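# Carry the coat stand into the next room's taped square

## Task

Bring the coat stand into the adjoining room and leave it standing upright by itself with each of its four feet fully within the yellow-taped area, none touching the tape. The coffee table must still be upright at the end, the robot must not tip over or finish leaning, and a placement that stays only because the robot is holding it does not count.

## Robot and tools

Robot: a Hello Robot Stretch 3 with one arm. It has a two-wheeled base (0.33 m long, 0.34 m wide), a lift that slides up a mast, and a telescoping arm that reaches out to the robot's right side. The base cannot drive sideways, so to bring the gripper forward or back you drive the base. Spinning in place pivots about the point between the wheels, 0.05 m behind the front edge. With the arm pulled in and the wrist folded, the turning sweep has a radius of 0.28 m. An unfolded, level wrist reaches past that circle.

Frames: in the base frame the origin is on the floor between the drive wheels, x points forward, y left and z up. hand_pose is reported in this frame, at the point where the closed fingertips meet. The odometry frame is the base frame as it was at the start of the scene. Heading runs from -3.142 to 3.142 and is positive to the left.

Cameras: head_camera and nav_camera ride on the head and are aimed with head_pan_rad and head_tilt_rad. wrist_camera is on the gripper.

execute_actions takes "actions", a list run in order. Each action may have "robot", "steps" (1 to 450 control steps at 30 per second, default 1) and "until". {"steps": n} with nothing else simply waits.
- "robot" can be a single command, a list of up to 8 commands run one after another, or {"stop": true}, which brakes everything and clears the queue. A list may also contain {"pause_s": s}, up to 15 s.
- A command holds "base", "joints" and/or "contact_limits". Base and joint motions begin together and keep running through later actions.
- "base" holds exactly one key. translate_m is a relative drive in metres from wherever the base is when that command begins: positive is forward, and the magnitude is at most 1. rotate_rad is a relative turn in radians on the spot: positive is counter-clockwise seen from above (left), and the magnitude is at most 3.2.
- "joints" is one dictionary of absolute targets by name. A joint you leave out keeps its current target. Ranges: lift_m 0 to 1.1 (arm height on the mast, m); arm_m 0 to 0.52 (extension, m); wrist_yaw_rad -1.345 to 4.42 (0 is along the arm, positive swings toward the front, 3.0 is folded over the base); wrist_pitch_rad -1.57 to 0.451 (0 is level, negative tips the fingers down); wrist_roll_rad -2.911 to 2.911; gripper_m -0.089 to 0.179 (larger is wider; the real fingertip gap is about 0.007 smaller when nearly shut and 0.025 smaller when fully open); head_pan_rad -3.953 to 1.73 (positive is left, -1.57 looks along the arm); head_tilt_rad -1.53 to 0.419 (negative looks down).
- "contact_limits": {"arm_m": effort %} from 1 to 100. The arm halts once its motor effort reaches that level. Lower values are gentler, and a value that is too low stops it immediately. The limit holds until the next arm_m command.
- "until" ends the action early. {"robot": {"status": "ended"}} waits until nothing reads moving and no queue is running. You can also test fields such as lift_m, lift_m_goal, lift_m_status, base_status, translate_m, rotate_rad, queue or queue_left with [op, value], where op is one of = != < <= > >=. {"any": {"status": "ended"}} fires when the first motion ends. Any out-of-range value causes the whole call to be rejected.

zoom_image: camera (head_camera, nav_camera or wrist_camera) and region [x0, y0, x1, y1] in pixels, at most 504 by 504. It returns an enlarged view of that camera's most recent image.

finished_scene: scene number. Call it only after every motion has finished and the stand is standing unaided.

Results: base_status shows the base's progress, for example moving (translate_m +0.12 of +0.30). joint_goals, joint_status and measured_speeds are listed per joint. The status words are moving, done, off_target (it stopped short and may still be pushing), contact_stop (it hit something and has gone slack), time_out, stopped, not_commanded and torque_fault (a wrist servo shut off for about 10 s and the joint is limp). refusals, queue (idle/running/done/dropped/stopped) and queue_left are also reported. Lines beginning refused:, dropped: or replaced: explain what happened to goals. robot.on_its_own appears when the robot changed a goal by itself, a joint is slack or off, or the base tilts 3 degrees or more. base_tilt (degrees, forward and right positive) reveals leaning. motor_effort is in percent, with the peak in brackets. lidar_m gives 12 distances in 30-degree sectors, starting straight ahead and going counter-clockwise, measured in a plane 0.17 m above the floor. wrist_depth_mm and head_depth_mm are 7x7 grids of depth values. Each successful execute_actions result comes with one image from every camera.

Speed: the base only reaches full speed (0.30 m/s, 1.9 rad/s) with the arm stowed: lift_m under 0.30, arm_m under 0.03 and wrist_yaw_rad over 2.54. Otherwise it is slowed to 0.10 m/s and 0.63 rad/s.

Gripper: to grasp, command a gripper_m smaller than the object's width. To let go, open at least 0.02 beyond the point where the fingers first touched. Neither the reading nor done confirms that something is held, so check the cameras.

Cautions: fold or unfold the wrist only with lift_m between 0.32 and 0.95, wrist_pitch_rad at -0.4 and roll near 0. When wrist_yaw_rad is below -0.4, keep pitch at -0.5 or lower. Pushing against something solid with the gripper higher than about 0.45 m can tip the robot, and pushing again after a contact_stop makes this more likely. Driving while gripping or pushing something that cannot move, or catching on furniture (especially when reversing), can also tip it. If it leans, reverse the last move in small steps, pull the gripper free and lower the lift to about 0.2. Do not knock over the coffee table or the stand, drop things or strike anything hard. The simulation keeps running while you think, and loose objects may occasionally get nudged.

Each tool is called in YAML: its name, and indented under it one key for each argument.

## Session

execute_actions:
  actions: []

Scene clock: 0.00 s.
robot.base_odometry: x=+0.000 y=+0.000 heading=+0.000 (m, m, rad; robot's odometry frame)
robot.turned_by_wheels: +0.000 (rad since the last result)
robot.turned_by_imu: +0.000 (rad since the last result)
robot.base_tilt: forward=+1.9 right=-0.1 (deg)
robot.lidar_m: 1.55 1.91 1.83 1.34 0.96 0.92 0.95 0.74 0.71 0.73 0.98 2.51
robot.head_depth_mm: 2065 2690 2687 2685 2694 2704 2343 / 2073 2789 2806 2819 2794 2841 2329 / 2080 2898 2937 2951 2954 2924 2205 / 2092 3051 3142 3132 3131 3117 2277 / 2109 2956 3090 3146 3154 3052 2280 / 2113 2618 2670 2679 2698 2728 2263 / 2141 2336 2355 2369 2381 2435 2244
robot.base_status: not_commanded
robot.joint_positions: lift_m=+0.581 arm_m=+0.000 wrist_yaw_rad=+3.058 wrist_pitch_rad=-0.450 wrist_roll_rad=+0.010 gripper_m=+0.037 head_pan_rad=+0.000 head_tilt_rad=-0.002
robot.joint_goals: lift_m=+0.581 arm_m=+0.000 wrist_yaw_rad=+3.058 wrist_pitch_rad=-0.450 wrist_roll_rad=+0.010 gripper_m=+0.037 head_pan_rad=+0.000 head_tilt_rad=-0.002
robot.joint_status: lift_m=not_commanded arm_m=not_commanded wrist_yaw_rad=not_commanded wrist_pitch_rad=not_commanded wrist_roll_rad=not_commanded gripper_m=not_commanded head_pan_rad=not_commanded head_tilt_rad=not_commanded
robot.measured_speeds: translate_m=+0.000 rotate_rad=+0.000 lift_m=+0.000 arm_m=+0.000 wrist_yaw_rad=+0.000 wrist_pitch_rad=+0.000 wrist_roll_rad=+0.000 head_pan_rad=+0.000 head_tilt_rad=+0.000
robot: refusals=0 queue=idle queue_left=0
robot.motor_effort: left_wheel=+0 right_wheel=+0 lift_m=+23 arm_m=-1 wrist_yaw_rad=+0 wrist_pitch_rad=+5 wrist_roll_rad=+0 gripper_m=+0 head_pan_rad=+0 head_tilt_rad=+2 (%)
robot.hand_pose: x=-0.0029 y=+0.0745 z=+0.5866 quat_wxyz=(+0.187, +0.698, +0.128, +0.679) (m; robot's base frame)
robot.wrist_depth_mm: 784 919 - - - - - / 805 985 - - - - - / 849 - - - - - - / 861 - - - - - - / 911 - - - - - - / 837 854 - 869 893 887 883 / 747 757 746 748 738 772 767
pictures: head_camera (sideways: a quarter turn clockwise sets it upright), nav_camera (sideways: a quarter turn counterclockwise sets it upright), wrist_camera
Images, in order (width x height): head_camera 896x504, nav_camera 672x504, wrist_camera 644x364.

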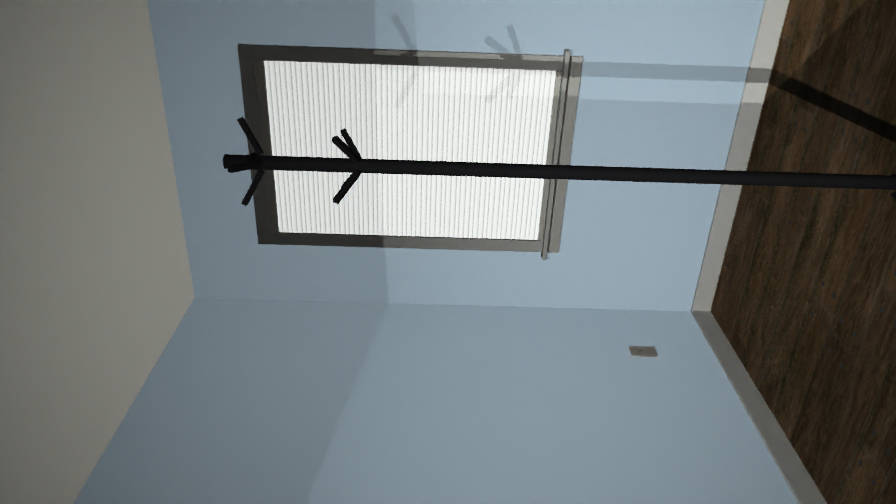

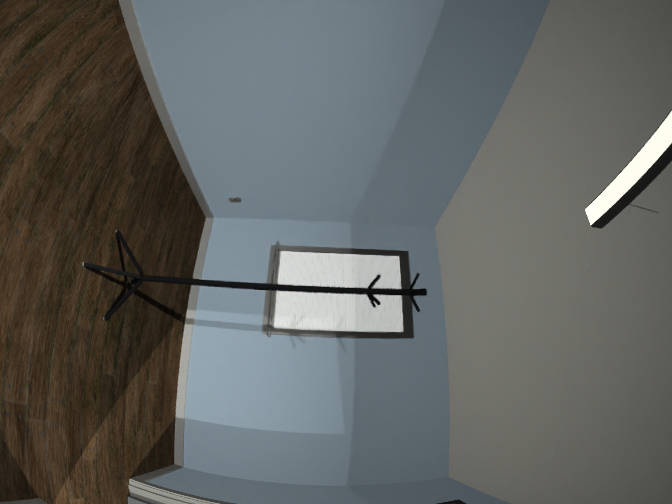

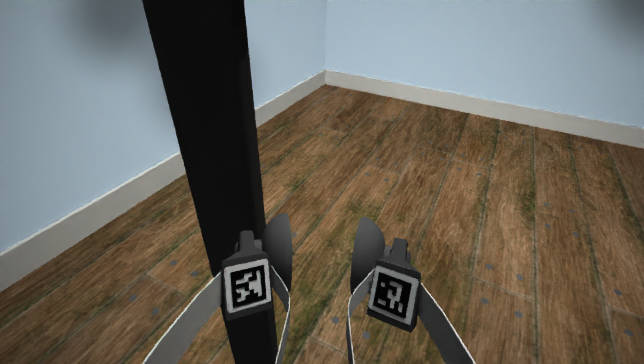

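execute_actions:
  actions:
    - {"robot":{"joints":{"head_pan_rad":-0.9,"head_tilt_rad":-0.6}},"steps":100,"until":{"robot":{"status":"ended"}}}

execute_actions:
  actions:
    - {"robot":{"joints":{"head_pan_rad":-2.2,"head_tilt_rad":-0.6}},"steps":100,"until":{"robot":{"status":"ended"}}}

Scene clock: 1.63 s.
robot.base_odometry: x=+0.000 y=+0.000 heading=+0.000 (m, m, rad; robot's odometry frame)
robot.turned_by_wheels: +0.000 (rad since the last result)
robot.turned_by_imu: +0.000 (rad since the last result)
robot.base_tilt: forward=+1.9 right=+0.0 (deg)
robot.lidar_m: 1.55 1.90 1.83 1.34 0.96 0.92 0.95 0.74 0.71 0.73 0.98 2.52
robot.head_depth_mm: 967 1018 1072 1133 1205 1285 1240 / 1848 1175 1253 1347 1448 1443 1262 / 1875 2060 2315 2231 1706 1471 1260 / 1830 2040 2261 2209 1763 1466 1255 / 2079 2298 2581 2199 1755 1467 1252 / 2452 2670 2834 2198 1750 1458 1248 / 2359 2566 2756 2200 1758 1455 1248
robot.base_status: not_commanded
robot.joint_positions: lift_m=+0.581 arm_m=+0.000 wrist_yaw_rad=+3.058 wrist_pitch_rad=-0.450 wrist_roll_rad=+0.010 gripper_m=+0.037 head_pan_rad=-0.893 head_tilt_rad=-0.592
robot.joint_goals: lift_m=+0.581 arm_m=+0.000 wrist_yaw_rad=+3.058 wrist_pitch_rad=-0.450 wrist_roll_rad=+0.010 gripper_m=+0.037 head_pan_rad=-0.900 head_tilt_rad=-0.600
robot.joint_status: lift_m=not_commanded arm_m=not_commanded wrist_yaw_rad=not_commanded wrist_pitch_rad=not_commanded wrist_roll_rad=not_commanded gripper_m=not_commanded head_pan_rad=done head_tilt_rad=done
robot.measured_speeds: translate_m=+0.000 rotate_rad=+0.000 lift_m=+0.000 arm_m=+0.000 wrist_yaw_rad=+0.000 wrist_pitch_rad=+0.000 wrist_roll_rad=+0.000 head_pan_rad=+0.000 head_tilt_rad=+0.000
robot: refusals=0 queue=done queue_left=0
robot.motor_effort: left_wheel=+0(0) right_wheel=+0(1) lift_m=+23(23) arm_m=-1(1) wrist_yaw_rad=+0(0) wrist_pitch_rad=+5(5) wrist_roll_rad=+0(0) gripper_m=+0(0) head_pan_rad=-4(44) head_tilt_rad=-6(49) (%)
robot.hand_pose: x=-0.0029 y=+0.0745 z=+0.5866 quat_wxyz=(+0.187, +0.698, +0.128, +0.679) (m; robot's base frame)
robot.wrist_depth_mm: 779 930 - - - - - / 818 975 - - - - - / 855 - - - - - - / 880 - - - - - - / 902 - - - - - - / 825 840 - 875 898 917 909 / 741 746 723 762 738 763 772
pictures: head_camera (sideways: a quarter turn clockwise sets it upright), nav_camera (sideways: a quarter turn counterclockwise sets it upright), wrist_camera
Images, in order (width x height): head_camera 896x504, nav_camera 672x504, wrist_camera 644x364.

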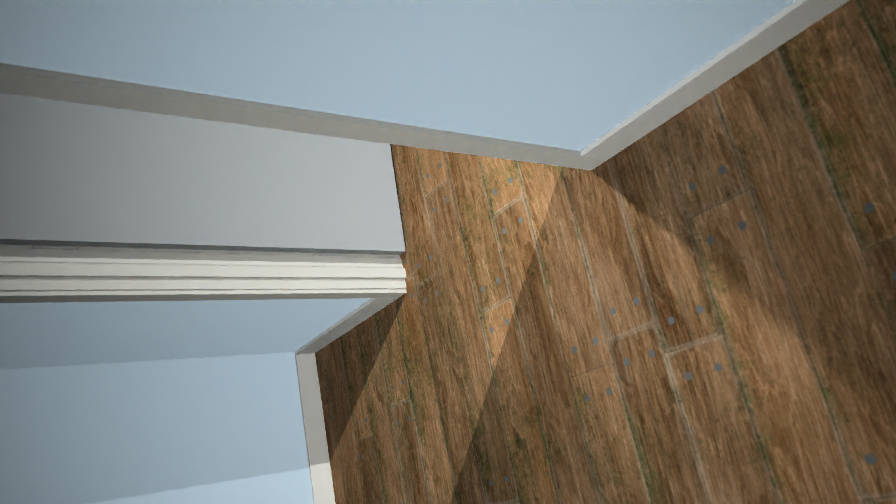

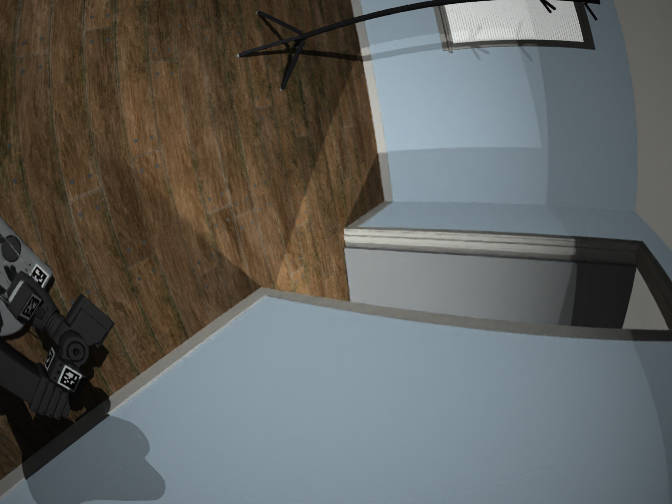

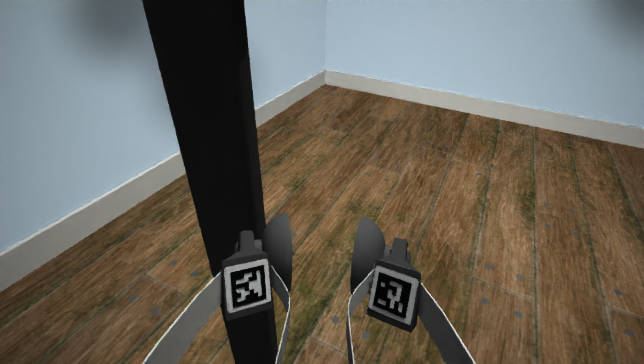

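Scene clock: 2.83 s.
robot.base_odometry: x=+0.000 y=+0.000 heading=+0.000 (m, m, rad; robot's odometry frame)
robot.turned_by_wheels: +0.000 (rad since the last result)
robot.turned_by_imu: +0.000 (rad since the last result)
robot.base_tilt: forward=+1.9 right=-0.1 (deg)
robot.lidar_m: 1.55 1.91 1.83 1.34 0.96 0.92 0.95 0.74 0.71 0.73 0.98 2.51
robot.head_depth_mm: 607 669 747 848 976 1154 1263 / 600 662 739 836 961 1131 1252 / 595 656 730 825 946 1114 1233 / 588 648 721 813 930 1091 1216 / 583 640 713 802 917 1074 1219 / 577 634 704 792 903 1050 1201 / 572 627 697 779 891 1035 1183
robot.base_status: not_commanded
robot.joint_positions: lift_m=+0.581 arm_m=+0.000 wrist_yaw_rad=+3.058 wrist_pitch_rad=-0.450 wrist_roll_rad=+0.010 gripper_m=+0.037 head_pan_rad=-2.193 head_tilt_rad=-0.592
robot.joint_goals: lift_m=+0.581 arm_m=+0.000 wrist_yaw_rad=+3.058 wrist_pitch_rad=-0.450 wrist_roll_rad=+0.010 gripper_m=+0.037 head_pan_rad=-2.200 head_tilt_rad=-0.600
robot.joint_status: lift_m=not_commanded arm_m=not_commanded wrist_yaw_rad=not_commanded wrist_pitch_rad=not_commanded wrist_roll_rad=not_commanded gripper_m=not_commanded head_pan_rad=done head_tilt_rad=done
robot.measured_speeds: translate_m=+0.000 rotate_rad=+0.000 lift_m=+0.000 arm_m=+0.000 wrist_yaw_rad=+0.000 wrist_pitch_rad=+0.000 wrist_roll_rad=+0.000 head_pan_rad=+0.000 head_tilt_rad=+0.000
robot: refusals=0 queue=done queue_left=0
robot.motor_effort: left_wheel=+0(0) right_wheel=+0(0) lift_m=+23(23) arm_m=-1(1) wrist_yaw_rad=+1(0) wrist_pitch_rad=+5(5) wrist_roll_rad=+0(0) gripper_m=+0(0) head_pan_rad=-4(44) head_tilt_rad=-5(5) (%)
robot.hand_pose: x=-0.0029 y=+0.0745 z=+0.5866 quat_wxyz=(+0.187, +0.698, +0.128, +0.679) (m; robot's base frame)
robot.wrist_depth_mm: 772 922 - - - - - / 822 974 - - - - - / 851 - - - - - - / 889 - - - - - - / 917 - - - - - - / 842 871 - 887 911 889 894 / 732 735 723 753 749 767 772
pictures: head_camera (sideways: a quarter turn clockwise sets it upright), nav_camera (sideways: a quarter turn counterclockwise sets it upright), wrist_camera
Images, in order (width x height): head_camera 896x504, nav_camera 672x504, wrist_camera 644x364.

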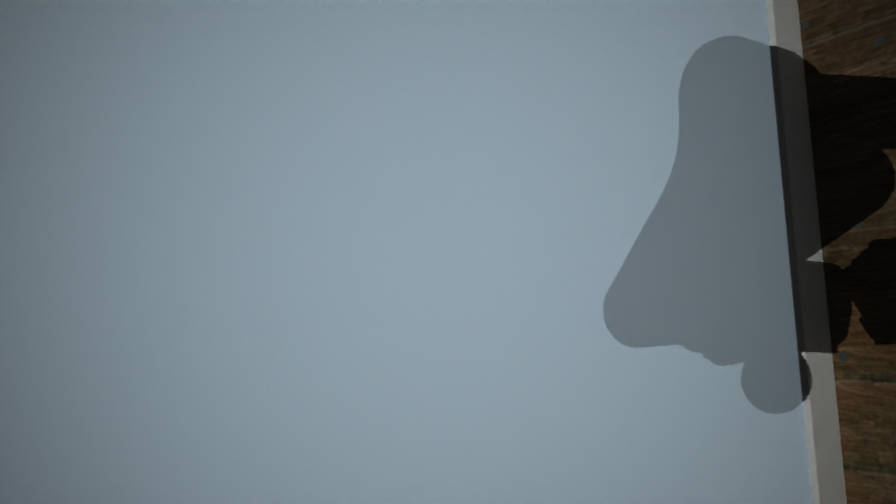

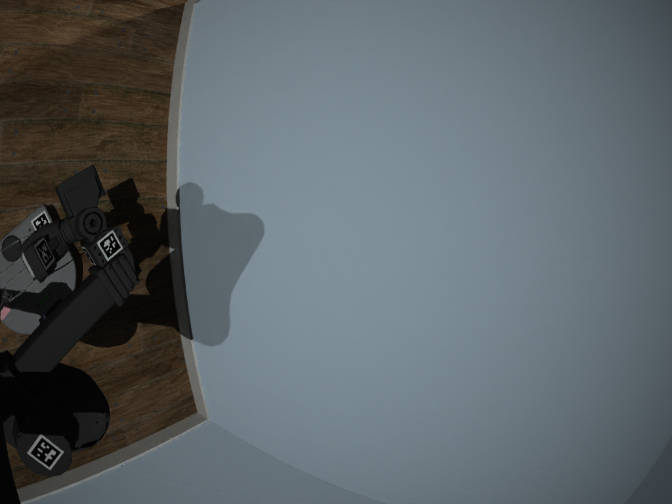

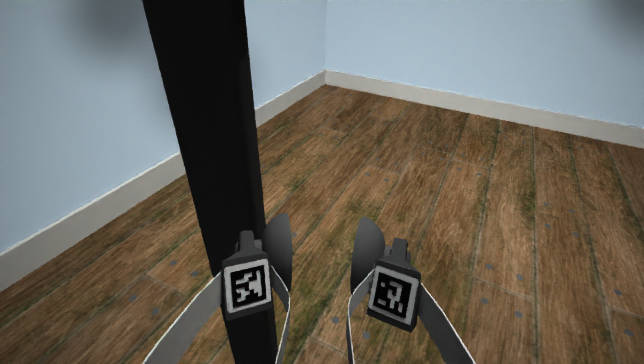

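execute_actions:
  actions:
    - {"robot":[{"joints":{"lift_m":0.25,"head_pan_rad":-1.57,"head_tilt_rad":-0.5}},{"base":{"rotate_rad":-0.55}},{"base":{"translate_m":1.0}},{"base":{"translate_m":0.55}}],"steps":450,"until":{"robot":{"status":"ended"}}}

Scene clock: 17.03 s.
robot.base_odometry: x=+1.322 y=-0.810 heading=-0.550 (m, m, rad; robot's odometry frame)
robot.turned_by_wheels: -0.550 (rad since the last result)
robot.turned_by_imu: -0.547 (rad since the last result)
robot.base_tilt: forward=+1.9 right=-0.1 (deg)
robot.lidar_m: 1.30 1.34 1.77 0.58 1.95 2.58 2.47 0.94 0.76 2.87 0.78 0.85
robot.head_depth_mm: 2449 2701 2932 2578 1960 1588 1271 / 2465 2689 2923 2561 1957 1581 1330 / 2452 2657 2885 2547 1951 1569 1319 / 2426 2650 2888 2554 1935 1570 1322 / 2428 2623 2870 2542 1938 1566 1322 / 2421 2638 2855 2507 1869 1562 1313 / 2333 1413 1446 1479 1505 1472 1313
robot.base_status: done (translate_m +0.5500 of +0.5500)
robot.joint_positions: lift_m=+0.250 arm_m=+0.000 wrist_yaw_rad=+3.058 wrist_pitch_rad=-0.451 wrist_roll_rad=+0.010 gripper_m=+0.037 head_pan_rad=-1.577 head_tilt_rad=-0.507
robot.joint_goals: lift_m=+0.250 arm_m=+0.000 wrist_yaw_rad=+3.058 wrist_pitch_rad=-0.451 wrist_roll_rad=+0.010 gripper_m=+0.037 head_pan_rad=-1.570 head_tilt_rad=-0.500
robot.joint_status: lift_m=done arm_m=not_commanded wrist_yaw_rad=not_commanded wrist_pitch_rad=not_commanded wrist_roll_rad=not_commanded gripper_m=not_commanded head_pan_rad=done head_tilt_rad=done
robot.measured_speeds: translate_m=+0.000 rotate_rad=+0.000 lift_m=+0.000 arm_m=+0.000 wrist_yaw_rad=+0.000 wrist_pitch_rad=+0.000 wrist_roll_rad=+0.000 head_pan_rad=+0.000 head_tilt_rad=+0.000
robot: refusals=0 queue=done queue_left=0
robot.motor_effort: left_wheel=+1(9) right_wheel=-2(8) lift_m=+14(23) arm_m=-1(1) wrist_yaw_rad=+0(0) wrist_pitch_rad=+5(5) wrist_roll_rad=+0(0) gripper_m=+0(1) head_pan_rad=+3(34) head_tilt_rad=+4(19) (%)
robot.hand_pose: x=-0.0029 y=+0.0745 z=+0.2559 quat_wxyz=(+0.188, +0.698, +0.128, +0.679) (m; robot's base frame)
robot.wrist_depth_mm: - - - - - - - / - - - - - - - / 832 838 - 846 853 899 899 / 654 656 - 657 677 698 690 / 536 540 - 564 551 557 561 / 464 - - - 476 472 471 / - - - - 392 409 409
pictures: head_camera (sideways: a quarter turn clockwise sets it upright), nav_camera (sideways: a quarter turn counterclockwise sets it upright), wrist_camera
Images, in order (width x height): head_camera 896x504, nav_camera 672x504, wrist_camera 644x364.

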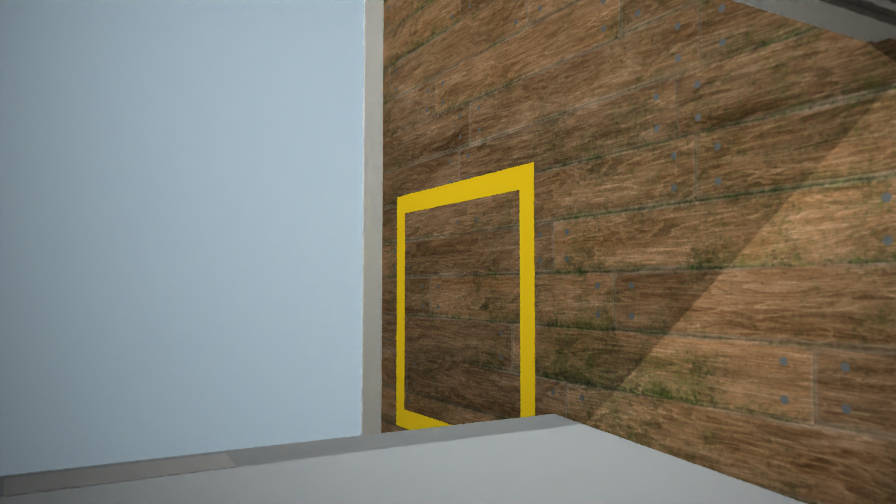

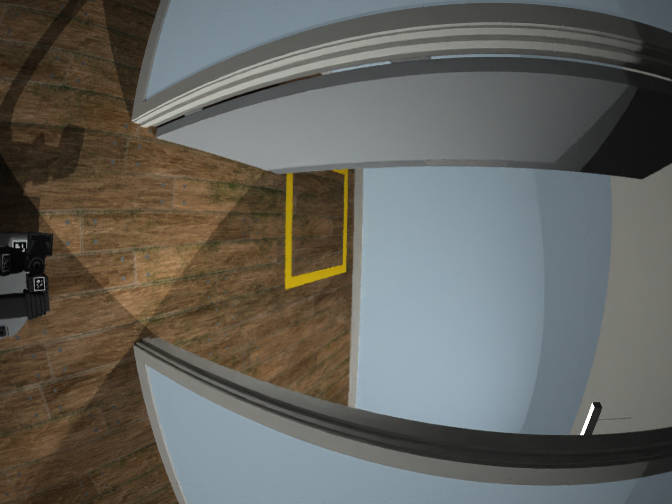

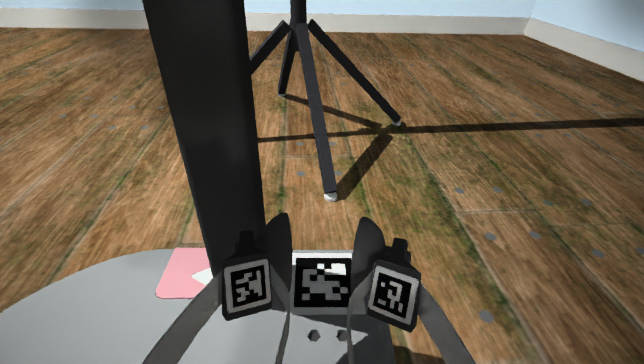

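execute_actions:
  actions:
    - {"robot":[{"base":{"translate_m":-0.27},"joints":{"head_pan_rad":-0.4,"head_tilt_rad":-0.9}},{"base":{"rotate_rad":1.57}},{"joints":{"lift_m":0.9,"wrist_pitch_rad":-0.4}},{"joints":{"wrist_yaw_rad":1.57,"gripper_m":0.15}},{"joints":{"wrist_pitch_rad":0,"arm_m":0.05}}],"steps":450,"until":{"robot":{"status":"ended"}}}

Scene clock: 32.47 s.
robot.base_odometry: x=+1.091 y=-0.669 heading=+1.020 (m, m, rad; robot's odometry frame)
robot.turned_by_wheels: +1.570 (rad since the last result)
robot.turned_by_imu: +1.557 (rad since the last result)
robot.base_tilt: forward=+1.9 right=-0.1 (deg)
robot.lidar_m: 0.67 1.95 2.32 2.20 0.96 0.66 0.65 1.04 0.98 1.58 1.62 0.63
robot.head_depth_mm: 2071 2166 1892 1616 1415 1244 1140 / 2134 2241 1876 1606 1411 1265 1137 / 2024 2203 1884 1656 1385 1255 1134 / 1922 2145 1866 1639 1381 1250 1132 / 686 2010 1778 1570 1378 1252 1127 / 1766 2017 1854 1597 1404 1249 1123 / 1696 1935 1853 1591 1402 1246 1122
robot.base_status: done (rotate_rad +1.5699 of +1.5700)
robot.joint_positions: lift_m=+0.900 arm_m=+0.050 wrist_yaw_rad=+1.571 wrist_pitch_rad=-0.023 wrist_roll_rad=+0.010 gripper_m=+0.150 head_pan_rad=-0.407 head_tilt_rad=-0.890
robot.joint_goals: lift_m=+0.900 arm_m=+0.050 wrist_yaw_rad=+1.570 wrist_pitch_rad=+0.000 wrist_roll_rad=+0.010 gripper_m=+0.150 head_pan_rad=-0.400 head_tilt_rad=-0.900
robot.joint_status: lift_m=done arm_m=done wrist_yaw_rad=done wrist_pitch_rad=done wrist_roll_rad=not_commanded gripper_m=done head_pan_rad=done head_tilt_rad=done
robot.measured_speeds: translate_m=+0.000 rotate_rad=+0.000 lift_m=+0.000 arm_m=+0.000 wrist_yaw_rad=+0.000 wrist_pitch_rad=+0.000 wrist_roll_rad=+0.000 head_pan_rad=+0.000 head_tilt_rad=+0.000
robot: refusals=0 queue=done queue_left=0
robot.motor_effort: left_wheel=-2(5) right_wheel=+2(10) lift_m=+30(32) arm_m=+4(7) wrist_yaw_rad=-1(3) wrist_pitch_rad=+9(9) wrist_roll_rad=+0(0) gripper_m=+0(78) head_pan_rad=+4(43) head_tilt_rad=-8(44) (%)
robot.hand_pose: x=+0.2343 y=-0.1946 z=+1.0084 quat_wxyz=(+0.504, +0.508, -0.496, +0.492) (m; robot's base frame)
robot.wrist_depth_mm: - - - - - - - / - - - - - - - / - - - - - - - / - - - - - - - / - - - - - - - / - - - - - - - / - - - - - - -
pictures: head_camera (sideways: a quarter turn clockwise sets it upright), nav_camera (sideways: a quarter turn counterclockwise sets it upright), wrist_camera
Images, in order (width x height): head_camera 896x504, nav_camera 672x504, wrist_camera 644x364.

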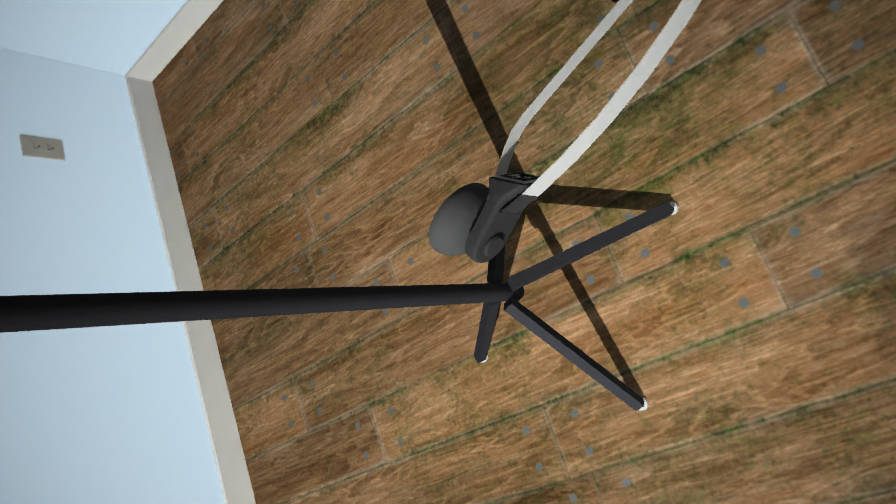

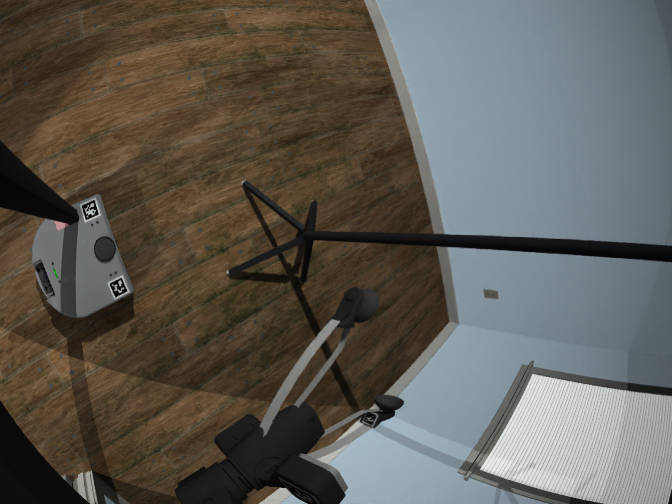

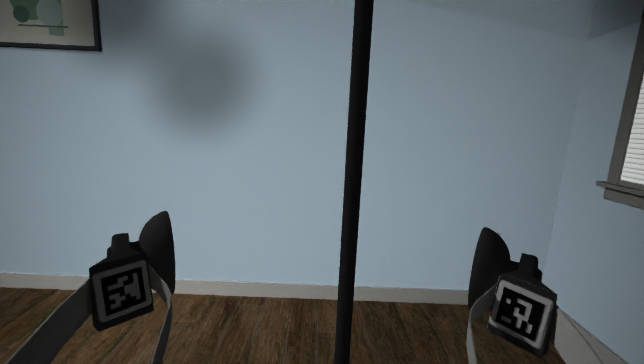

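Good geometry.

execute_actions:
  actions:
    - {"robot":{"base":{"translate_m":0.4},"joints":{"arm_m":0.09,"head_tilt_rad":-1.2}},"steps":450,"until":{"robot":{"status":"ended"}}}

Scene clock: 37.97 s.
robot.base_odometry: x=+1.301 y=-0.328 heading=+1.020 (m, m, rad; robot's odometry frame)
robot.turned_by_wheels: +0.000 (rad since the last result)
robot.turned_by_imu: -0.001 (rad since the last result)
robot.base_tilt: forward=+2.0 right=+0.0 (deg)
robot.lidar_m: 1.49 1.52 2.03 2.23 1.56 1.10 1.05 1.27 1.40 1.55 0.31 0.28
robot.head_depth_mm: 373 1580 1454 1355 1264 1189 1124 / 1681 435 1412 1351 1261 1185 1115 / 1705 1557 1456 1141 1245 1201 - / 1682 1563 1446 1334 1251 1206 - / 1652 1558 1438 1344 1258 1189 - / 1638 1558 1441 1340 1253 1183 1108 / 1575 1553 1439 1345 1255 1177 1111
robot.base_status: done (translate_m +0.4000 of +0.4000)
robot.joint_positions: lift_m=+0.900 arm_m=+0.090 wrist_yaw_rad=+1.571 wrist_pitch_rad=-0.023 wrist_roll_rad=+0.010 gripper_m=+0.150 head_pan_rad=-0.407 head_tilt_rad=-1.185
robot.joint_goals: lift_m=+0.900 arm_m=+0.090 wrist_yaw_rad=+1.570 wrist_pitch_rad=+0.000 wrist_roll_rad=+0.010 gripper_m=+0.150 head_pan_rad=-0.400 head_tilt_rad=-1.200
robot.joint_status: lift_m=done arm_m=done wrist_yaw_rad=done wrist_pitch_rad=done wrist_roll_rad=not_commanded gripper_m=done head_pan_rad=done head_tilt_rad=done
robot.measured_speeds: translate_m=+0.000 rotate_rad=+0.000 lift_m=+0.000 arm_m=+0.000 wrist_yaw_rad=+0.000 wrist_pitch_rad=+0.000 wrist_roll_rad=+0.000 head_pan_rad=+0.000 head_tilt_rad=+0.000
robot: refusals=0 queue=done queue_left=0
robot.motor_effort: left_wheel=-2(3) right_wheel=+1(5) lift_m=+31(31) arm_m=+4(3) wrist_yaw_rad=-1(1) wrist_pitch_rad=+8(9) wrist_roll_rad=+0(0) gripper_m=+0(0) head_pan_rad=+3(3) head_tilt_rad=-10(40) (%)
robot.hand_pose: x=+0.2343 y=-0.2346 z=+1.0084 quat_wxyz=(+0.504, +0.508, -0.496, +0.492) (m; robot's base frame)
robot.wrist_depth_mm: - - - 200 - - - / - - - 202 - - - / - - - 207 - - - / - - - 214 - - - / - - - - - - - / - - - - - - - / - - - - - - -
pictures: head_camera (sideways: a quarter turn clockwise sets it upright), nav_camera (sideways: a quarter turn counterclockwise sets it upright), wrist_camera
Images, in order (width x height): head_camera 896x504, nav_camera 672x504, wrist_camera 644x364.

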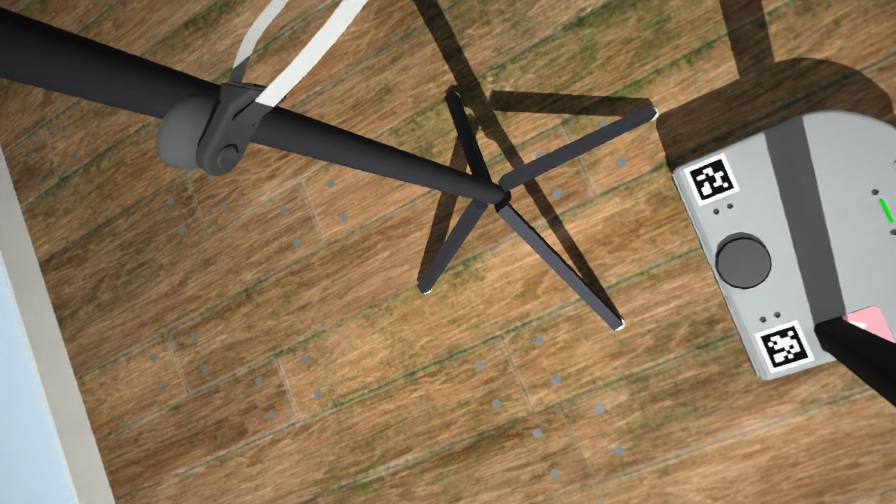

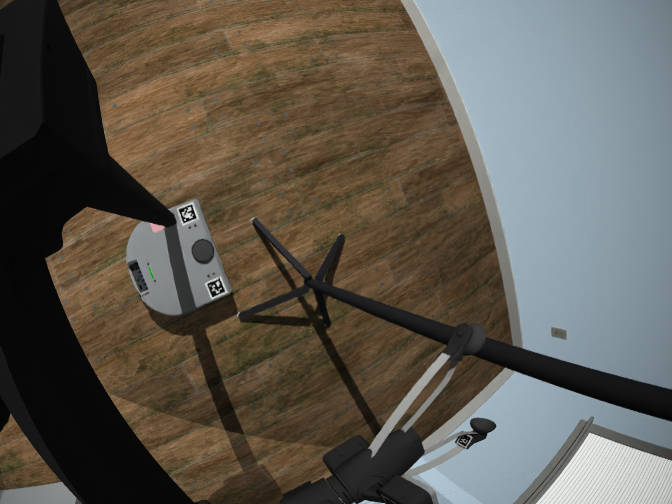

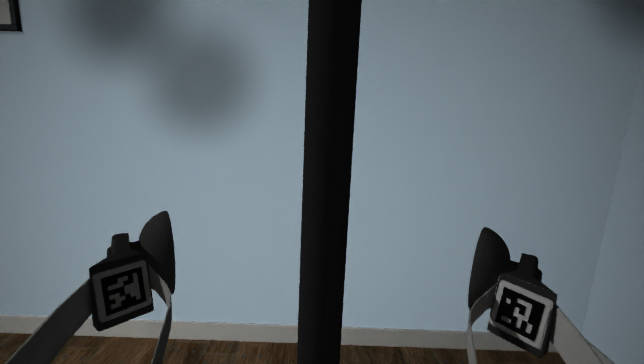

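execute_actions:
  actions:
    - {"robot":[{"base":{"translate_m":0.05}},{"joints":{"gripper_m":0.05}}],"steps":450,"until":{"robot":{"status":"ended"}}}

Scene clock: 42.37 s.
robot.base_odometry: x=+1.327 y=-0.285 heading=+1.020 (m, m, rad; robot's odometry frame)
robot.turned_by_wheels: +0.000 (rad since the last result)
robot.turned_by_imu: +0.000 (rad since the last result)
robot.base_tilt: forward=+1.9 right=+0.0 (deg)
robot.lidar_m: 1.44 1.48 1.95 2.23 1.64 1.15 1.10 1.30 1.48 1.55 0.28 0.23
robot.head_depth_mm: 1692 407 1435 1352 1263 1186 1123 / 1712 1572 572 1340 1265 1182 1120 / 1694 1574 1453 1342 1242 1206 - / 1663 1566 1447 1343 1260 1201 - / 1632 1559 1450 1351 1255 1192 - / 1582 1553 1444 1346 1257 1182 1113 / 1523 1557 1445 1341 1257 1179 1112
robot.base_status: done (translate_m +0.0500 of +0.0500)
robot.joint_positions: lift_m=+0.900 arm_m=+0.090 wrist_yaw_rad=+1.571 wrist_pitch_rad=-0.023 wrist_roll_rad=+0.010 gripper_m=+0.050 head_pan_rad=-0.407 head_tilt_rad=-1.185
robot.joint_goals: lift_m=+0.900 arm_m=+0.090 wrist_yaw_rad=+1.570 wrist_pitch_rad=+0.000 wrist_roll_rad=+0.010 gripper_m=+0.050 head_pan_rad=-0.400 head_tilt_rad=-1.200
robot.joint_status: lift_m=done arm_m=done wrist_yaw_rad=done wrist_pitch_rad=done wrist_roll_rad=not_commanded gripper_m=done head_pan_rad=done head_tilt_rad=done
robot.measured_speeds: translate_m=+0.000 rotate_rad=+0.000 lift_m=+0.000 arm_m=+0.000 wrist_yaw_rad=+0.000 wrist_pitch_rad=+0.000 wrist_roll_rad=+0.000 head_pan_rad=+0.000 head_tilt_rad=+0.000
robot: refusals=0 queue=done queue_left=0
robot.motor_effort: left_wheel=-1(4) right_wheel=+2(6) lift_m=+30(31) arm_m=+4(4) wrist_yaw_rad=-1(1) wrist_pitch_rad=+9(9) wrist_roll_rad=+0(0) gripper_m=+0(82) head_pan_rad=+3(3) head_tilt_rad=-10(10) (%)
robot.hand_pose: x=+0.2343 y=-0.2346 z=+1.0084 quat_wxyz=(+0.504, +0.508, -0.496, +0.492) (m; robot's base frame)
robot.wrist_depth_mm: - - - 145 - - - / - - - 149 - - - / - - - 154 - - - / - - - 159 - - - / - - - 166 - - - / - - - 172 - - - / - - - 176 - - -
pictures: head_camera (sideways: a quarter turn clockwise sets it upright), nav_camera (sideways: a quarter turn counterclockwise sets it upright), wrist_camera
Images, in order (width x height): head_camera 896x504, nav_camera 672x504, wrist_camera 644x364.

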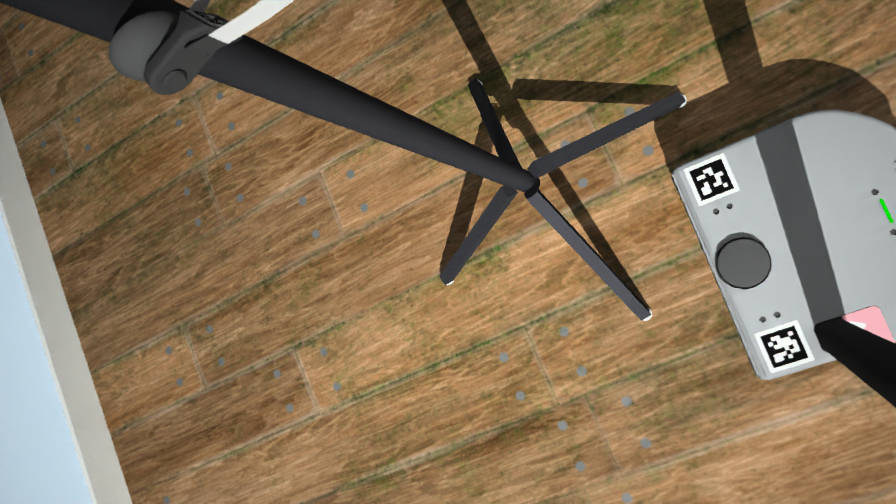

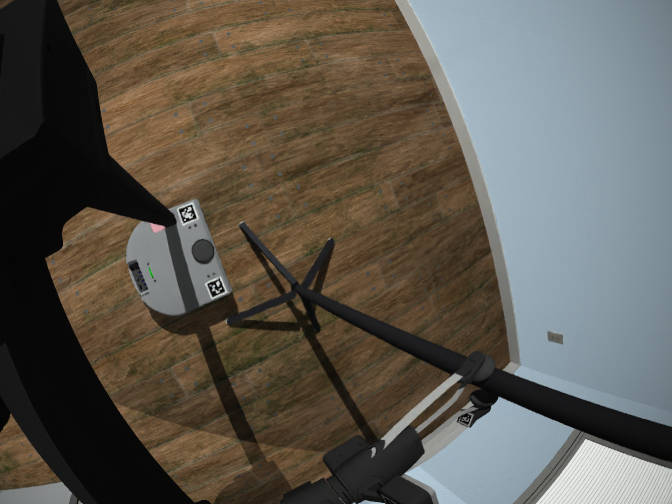

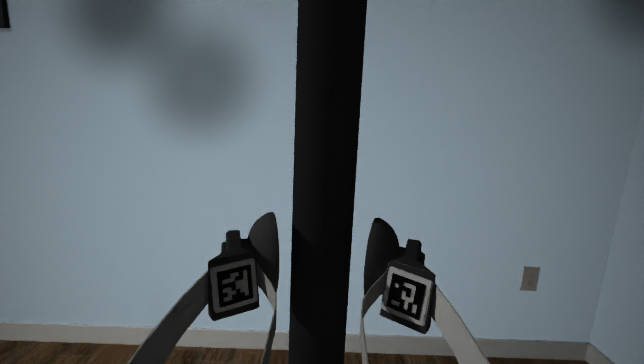

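execute_actions:
  actions:
    - {"robot":[{"joints":{"gripper_m":-0.03}},{"joints":{"lift_m":0.97,"arm_m":0.05}},{"pause_s":1}],"steps":300,"until":{"robot":{"status":"ended"}}}

Scene clock: 46.43 s.
robot.base_odometry: x=+1.327 y=-0.285 heading=+1.020 (m, m, rad; robot's odometry frame)
robot.turned_by_wheels: +0.000 (rad since the last result)
robot.turned_by_imu: -0.001 (rad since the last result)
robot.base_tilt: forward=+1.9 right=+0.0 (deg)
robot.lidar_m: 0.23 1.47 1.95 2.23 1.64 1.15 1.10 1.31 1.47 1.55 0.21 0.23
robot.head_depth_mm: - 1553 1455 1356 1267 1188 1116 / 1661 390 1422 1350 1264 1188 1117 / 1701 1561 1437 1310 1238 1204 - / 1660 1560 1444 1346 1250 1204 - / 1626 1560 1443 1347 1262 1193 - / 1587 1558 1446 1347 1260 1181 1113 / 1522 1558 1435 1338 1254 1179 1111
robot.base_status: done (translate_m +0.0500 of +0.0500)
robot.joint_positions: lift_m=+0.969 arm_m=+0.050 wrist_yaw_rad=+1.564 wrist_pitch_rad=-0.074 wrist_roll_rad=+0.011 gripper_m=-0.027 head_pan_rad=-0.407 head_tilt_rad=-1.185
robot.joint_goals: lift_m=+0.970 arm_m=+0.050 wrist_yaw_rad=+1.570 wrist_pitch_rad=+0.000 wrist_roll_rad=+0.011 gripper_m=-0.027 head_pan_rad=-0.400 head_tilt_rad=-1.200
robot.joint_status: lift_m=done arm_m=done wrist_yaw_rad=done wrist_pitch_rad=done wrist_roll_rad=not_commanded gripper_m=done head_pan_rad=done head_tilt_rad=done
robot.measured_speeds: translate_m=+0.000 rotate_rad=+0.000 lift_m=+0.000 arm_m=+0.000 wrist_yaw_rad=+0.000 wrist_pitch_rad=+0.000 wrist_roll_rad=+0.000 head_pan_rad=+0.000 head_tilt_rad=+0.000
robot: refusals=0 queue=done queue_left=0
robot.motor_effort: left_wheel=-2(5) right_wheel=+9(9) lift_m=+33(40) arm_m=-5(15) wrist_yaw_rad=+7(43) wrist_pitch_rad=+30(60) wrist_roll_rad=-1(1) gripper_m=-11(97) head_pan_rad=+3(3) head_tilt_rad=-10(10) (%)
robot.hand_pose: x=+0.2324 y=-0.1972 z=+1.0650 quat_wxyz=(+0.518, +0.519, -0.485, +0.476) (m; robot's base frame)
robot.wrist_depth_mm: - - - 167 - - - / - - - 171 - - - / - - - 176 - - - / - - - 181 - - - / - - - 196 - - - / - - - - - - - / - - - 207 - - -
pictures: head_camera (sideways: a quarter turn clockwise sets it upright), nav_camera (sideways: a quarter turn counterclockwise sets it upright), wrist_camera
Images, in order (width x height): head_camera 896x504, nav_camera 672x504, wrist_camera 644x364.

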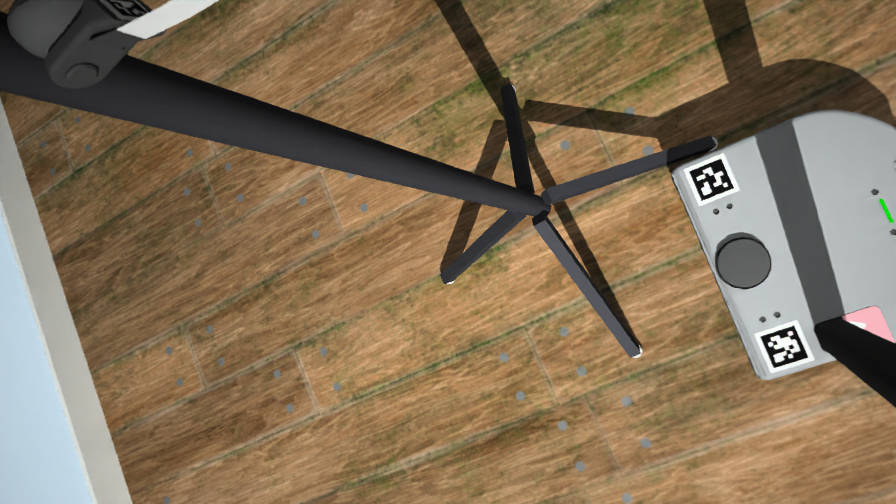

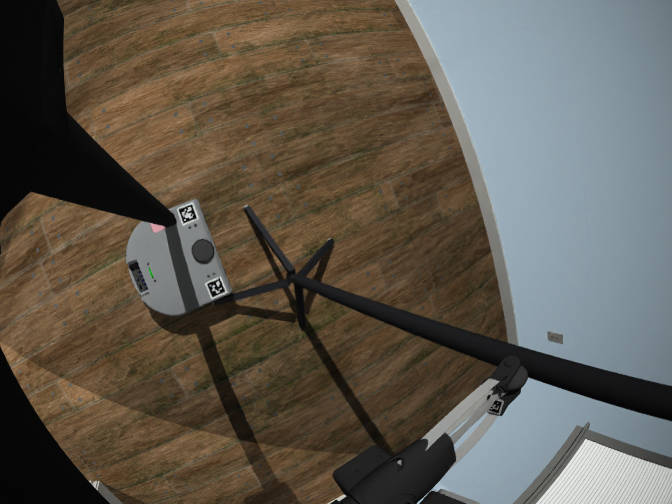

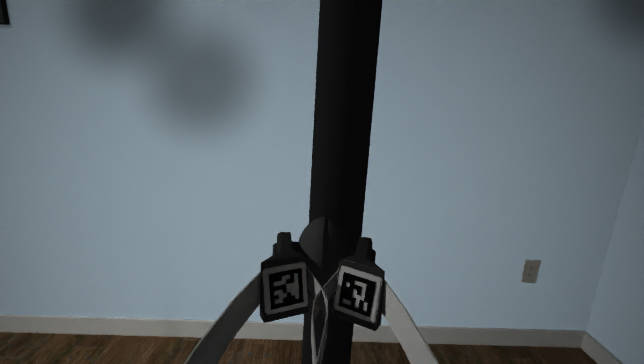

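execute_actions:
  actions:
    - {"robot":[{"joints":{"lift_m":0.92}},{"joints":{"gripper_m":0.12}},{"joints":{"lift_m":0.26}},{"base":{"translate_m":0.03}}],"steps":400,"until":{"robot":{"status":"ended"}}}

Scene clock: 47.77 s.
robot.base_odometry: x=+1.327 y=-0.285 heading=+1.020 (m, m, rad; robot's odometry frame)
robot.turned_by_wheels: +0.000 (rad since the last result)
robot.turned_by_imu: +0.000 (rad since the last result)
robot.base_tilt: forward=+1.9 right=+0.0 (deg)
robot.lidar_m: 0.23 1.48 1.95 2.22 1.63 1.15 1.10 1.31 1.48 1.55 0.22 0.23
robot.head_depth_mm: - 1557 1451 1356 1259 1190 1117 / 1644 395 1429 1349 1262 1186 1117 / 1698 1563 1432 1313 1235 1204 - / 1655 1560 1449 1343 1251 1206 - / 1632 1561 1440 1351 1256 1191 - / 1582 1557 1443 1341 1255 1182 1114 / 1521 1555 1437 1338 1250 1184 1108
robot.base_status: done (translate_m +0.0500 of +0.0500)
robot.joint_positions: lift_m=+0.923 arm_m=+0.050 wrist_yaw_rad=+1.564 wrist_pitch_rad=+0.068 wrist_roll_rad=+0.011 gripper_m=-0.027 head_pan_rad=-0.407 head_tilt_rad=-1.185
robot.joint_goals: lift_m=+0.923 arm_m=+0.050 wrist_yaw_rad=+1.570 wrist_pitch_rad=+0.000 wrist_roll_rad=+0.011 gripper_m=-0.027 head_pan_rad=-0.400 head_tilt_rad=-1.200
robot.joint_status: lift_m=contact_stop arm_m=done wrist_yaw_rad=done wrist_pitch_rad=done wrist_roll_rad=not_commanded gripper_m=done head_pan_rad=done head_tilt_rad=done
robot.measured_speeds: translate_m=+0.000 rotate_rad=+0.000 lift_m=-0.003 arm_m=+0.000 wrist_yaw_rad=+0.000 wrist_pitch_rad=+0.000 wrist_roll_rad=+0.000 head_pan_rad=+0.000 head_tilt_rad=+0.000
robot: refusals=0 queue=dropped queue_left=0
robot.on_its_own: lift_m is slack since a contact_stop, until your next command for it; wrist_pitch_rad is at rest, and its effort (-27) is outside its rest range (-20 to +32)
robot.motor_effort: left_wheel=-2(3) right_wheel=+11(11) lift_m=+22(34) arm_m=-6(5) wrist_yaw_rad=+8(9) wrist_pitch_rad=-27(30) wrist_roll_rad=+0(0) gripper_m=-11(10) head_pan_rad=+3(3) head_tilt_rad=-10(11) (%)
robot.hand_pose: x=+0.2359 y=-0.1972 z=+1.0551 quat_wxyz=(+0.482, +0.484, -0.521, +0.512) (m; robot's base frame)
robot.wrist_depth_mm: - - - 181 - - - / - - - 181 - - - / - - - 185 - - - / - - - 192 - - - / - - - - - - - / - - - - - - - / - - - 194 - - -
pictures: head_camera (sideways: a quarter turn clockwise sets it upright), nav_camera (sideways: a quarter turn counterclockwise sets it upright), wrist_camera
dropped: robot: command 0 of its queue: lift_m: contact_stop
Images, in order (width x height): head_camera 896x504, nav_camera 672x504, wrist_camera 644x364.

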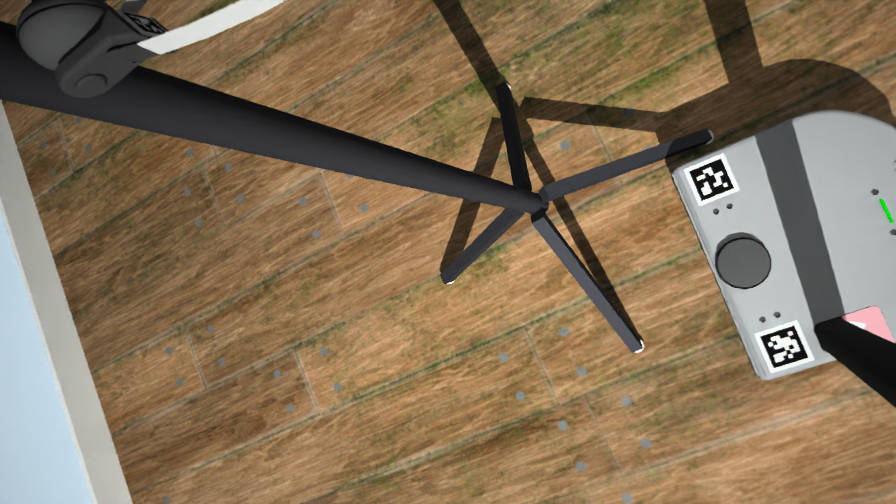

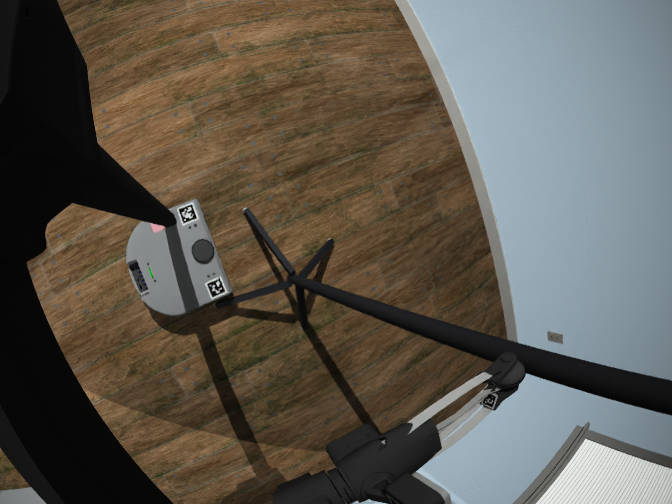

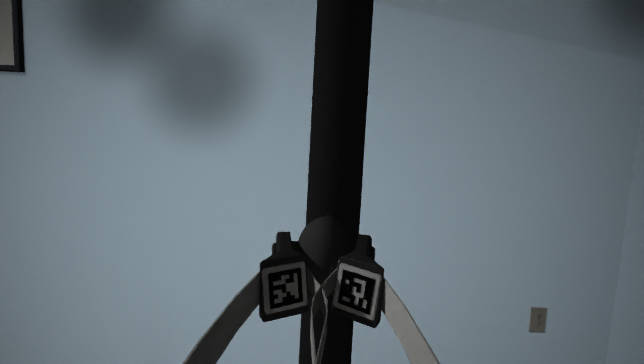

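execute_actions:
  actions:
    - {"robot":[{"joints":{"gripper_m":0.12}},{"joints":{"lift_m":0.26}},{"base":{"translate_m":0.03}}],"steps":400,"until":{"robot":{"status":"ended"}}}

Scene clock: 58.23 s.
robot.base_odometry: x=+1.343 y=-0.260 heading=+1.020 (m, m, rad; robot's odometry frame)
robot.turned_by_wheels: +0.000 (rad since the last result)
robot.turned_by_imu: -0.001 (rad since the last result)
robot.base_tilt: forward=+2.0 right=+0.0 (deg)
robot.lidar_m: 1.41 1.45 1.91 2.23 1.68 1.18 1.13 1.33 1.51 1.55 0.22 0.20
robot.head_depth_mm: 1732 319 1424 1355 1266 1198 1110 / 1701 1572 461 1328 1265 1164 1099 / 1686 1556 1446 1341 1228 1204 - / 1659 1570 1446 1346 1248 1203 - / 1622 1556 1446 1344 1255 1189 - / 1552 1558 1445 1334 1255 1180 1119 / 1487 1554 1440 1339 1254 1179 1108
robot.base_status: done (translate_m +0.0300 of +0.0300)
robot.joint_positions: lift_m=+0.260 arm_m=+0.050 wrist_yaw_rad=+1.572 wrist_pitch_rad=-0.016 wrist_roll_rad=+0.008 gripper_m=+0.120 head_pan_rad=-0.406 head_tilt_rad=-1.187
robot.joint_goals: lift_m=+0.260 arm_m=+0.050 wrist_yaw_rad=+1.570 wrist_pitch_rad=+0.000 wrist_roll_rad=+0.008 gripper_m=+0.120 head_pan_rad=-0.400 head_tilt_rad=-1.200
robot.joint_status: lift_m=done arm_m=done wrist_yaw_rad=done wrist_pitch_rad=done wrist_roll_rad=not_commanded gripper_m=done head_pan_rad=done head_tilt_rad=done
robot.measured_speeds: translate_m=+0.000 rotate_rad=+0.000 lift_m=+0.000 arm_m=+0.000 wrist_yaw_rad=+0.000 wrist_pitch_rad=+0.000 wrist_roll_rad=+0.000 head_pan_rad=+0.000 head_tilt_rad=+0.000
robot: refusals=0 queue=done queue_left=0
robot.motor_effort: left_wheel=-1(6) right_wheel=+1(12) lift_m=+14(22) arm_m=-4(6) wrist_yaw_rad=-2(13) wrist_pitch_rad=+6(27) wrist_roll_rad=+1(2) gripper_m=+0(84) head_pan_rad=+2(3) head_tilt_rad=-10(10) (%)
robot.hand_pose: x=+0.2345 y=-0.1950 z=+0.3711 quat_wxyz=(+0.502, +0.506, -0.497, +0.494) (m; robot's base frame)
robot.wrist_depth_mm: - - - 109 - - - / - - - 112 - - - / - - - 115 - - - / - - - 119 - - - / - - - 123 - - - / 840 913 884 126 935 - 976 / 676 636 683 131 714 678 731
pictures: head_camera (sideways: a quarter turn clockwise sets it upright), nav_camera (sideways: a quarter turn counterclockwise sets it upright), wrist_camera
Images, in order (width x height): head_camera 896x504, nav_camera 672x504, wrist_camera 644x364.

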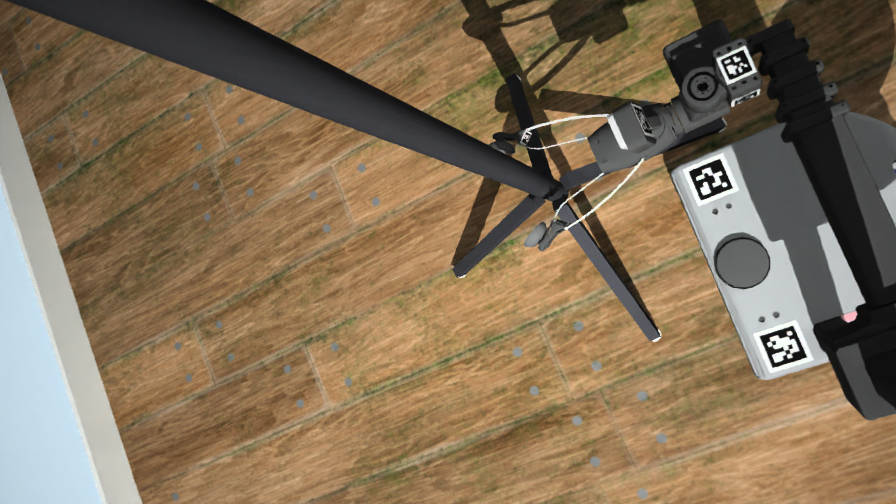

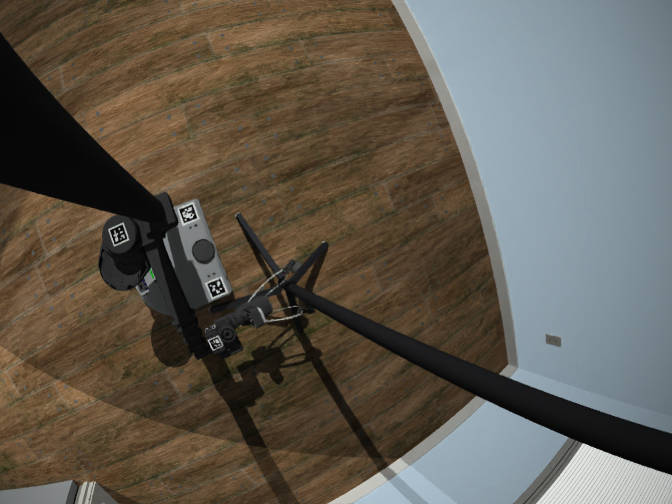

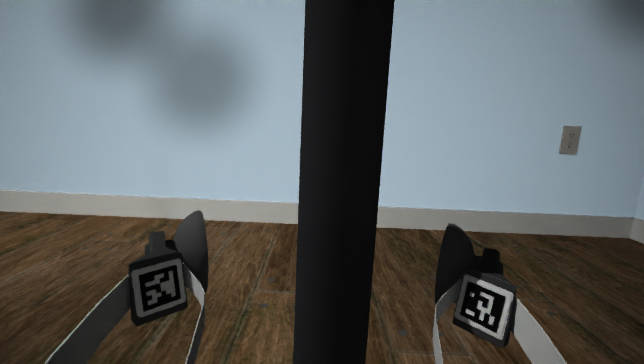

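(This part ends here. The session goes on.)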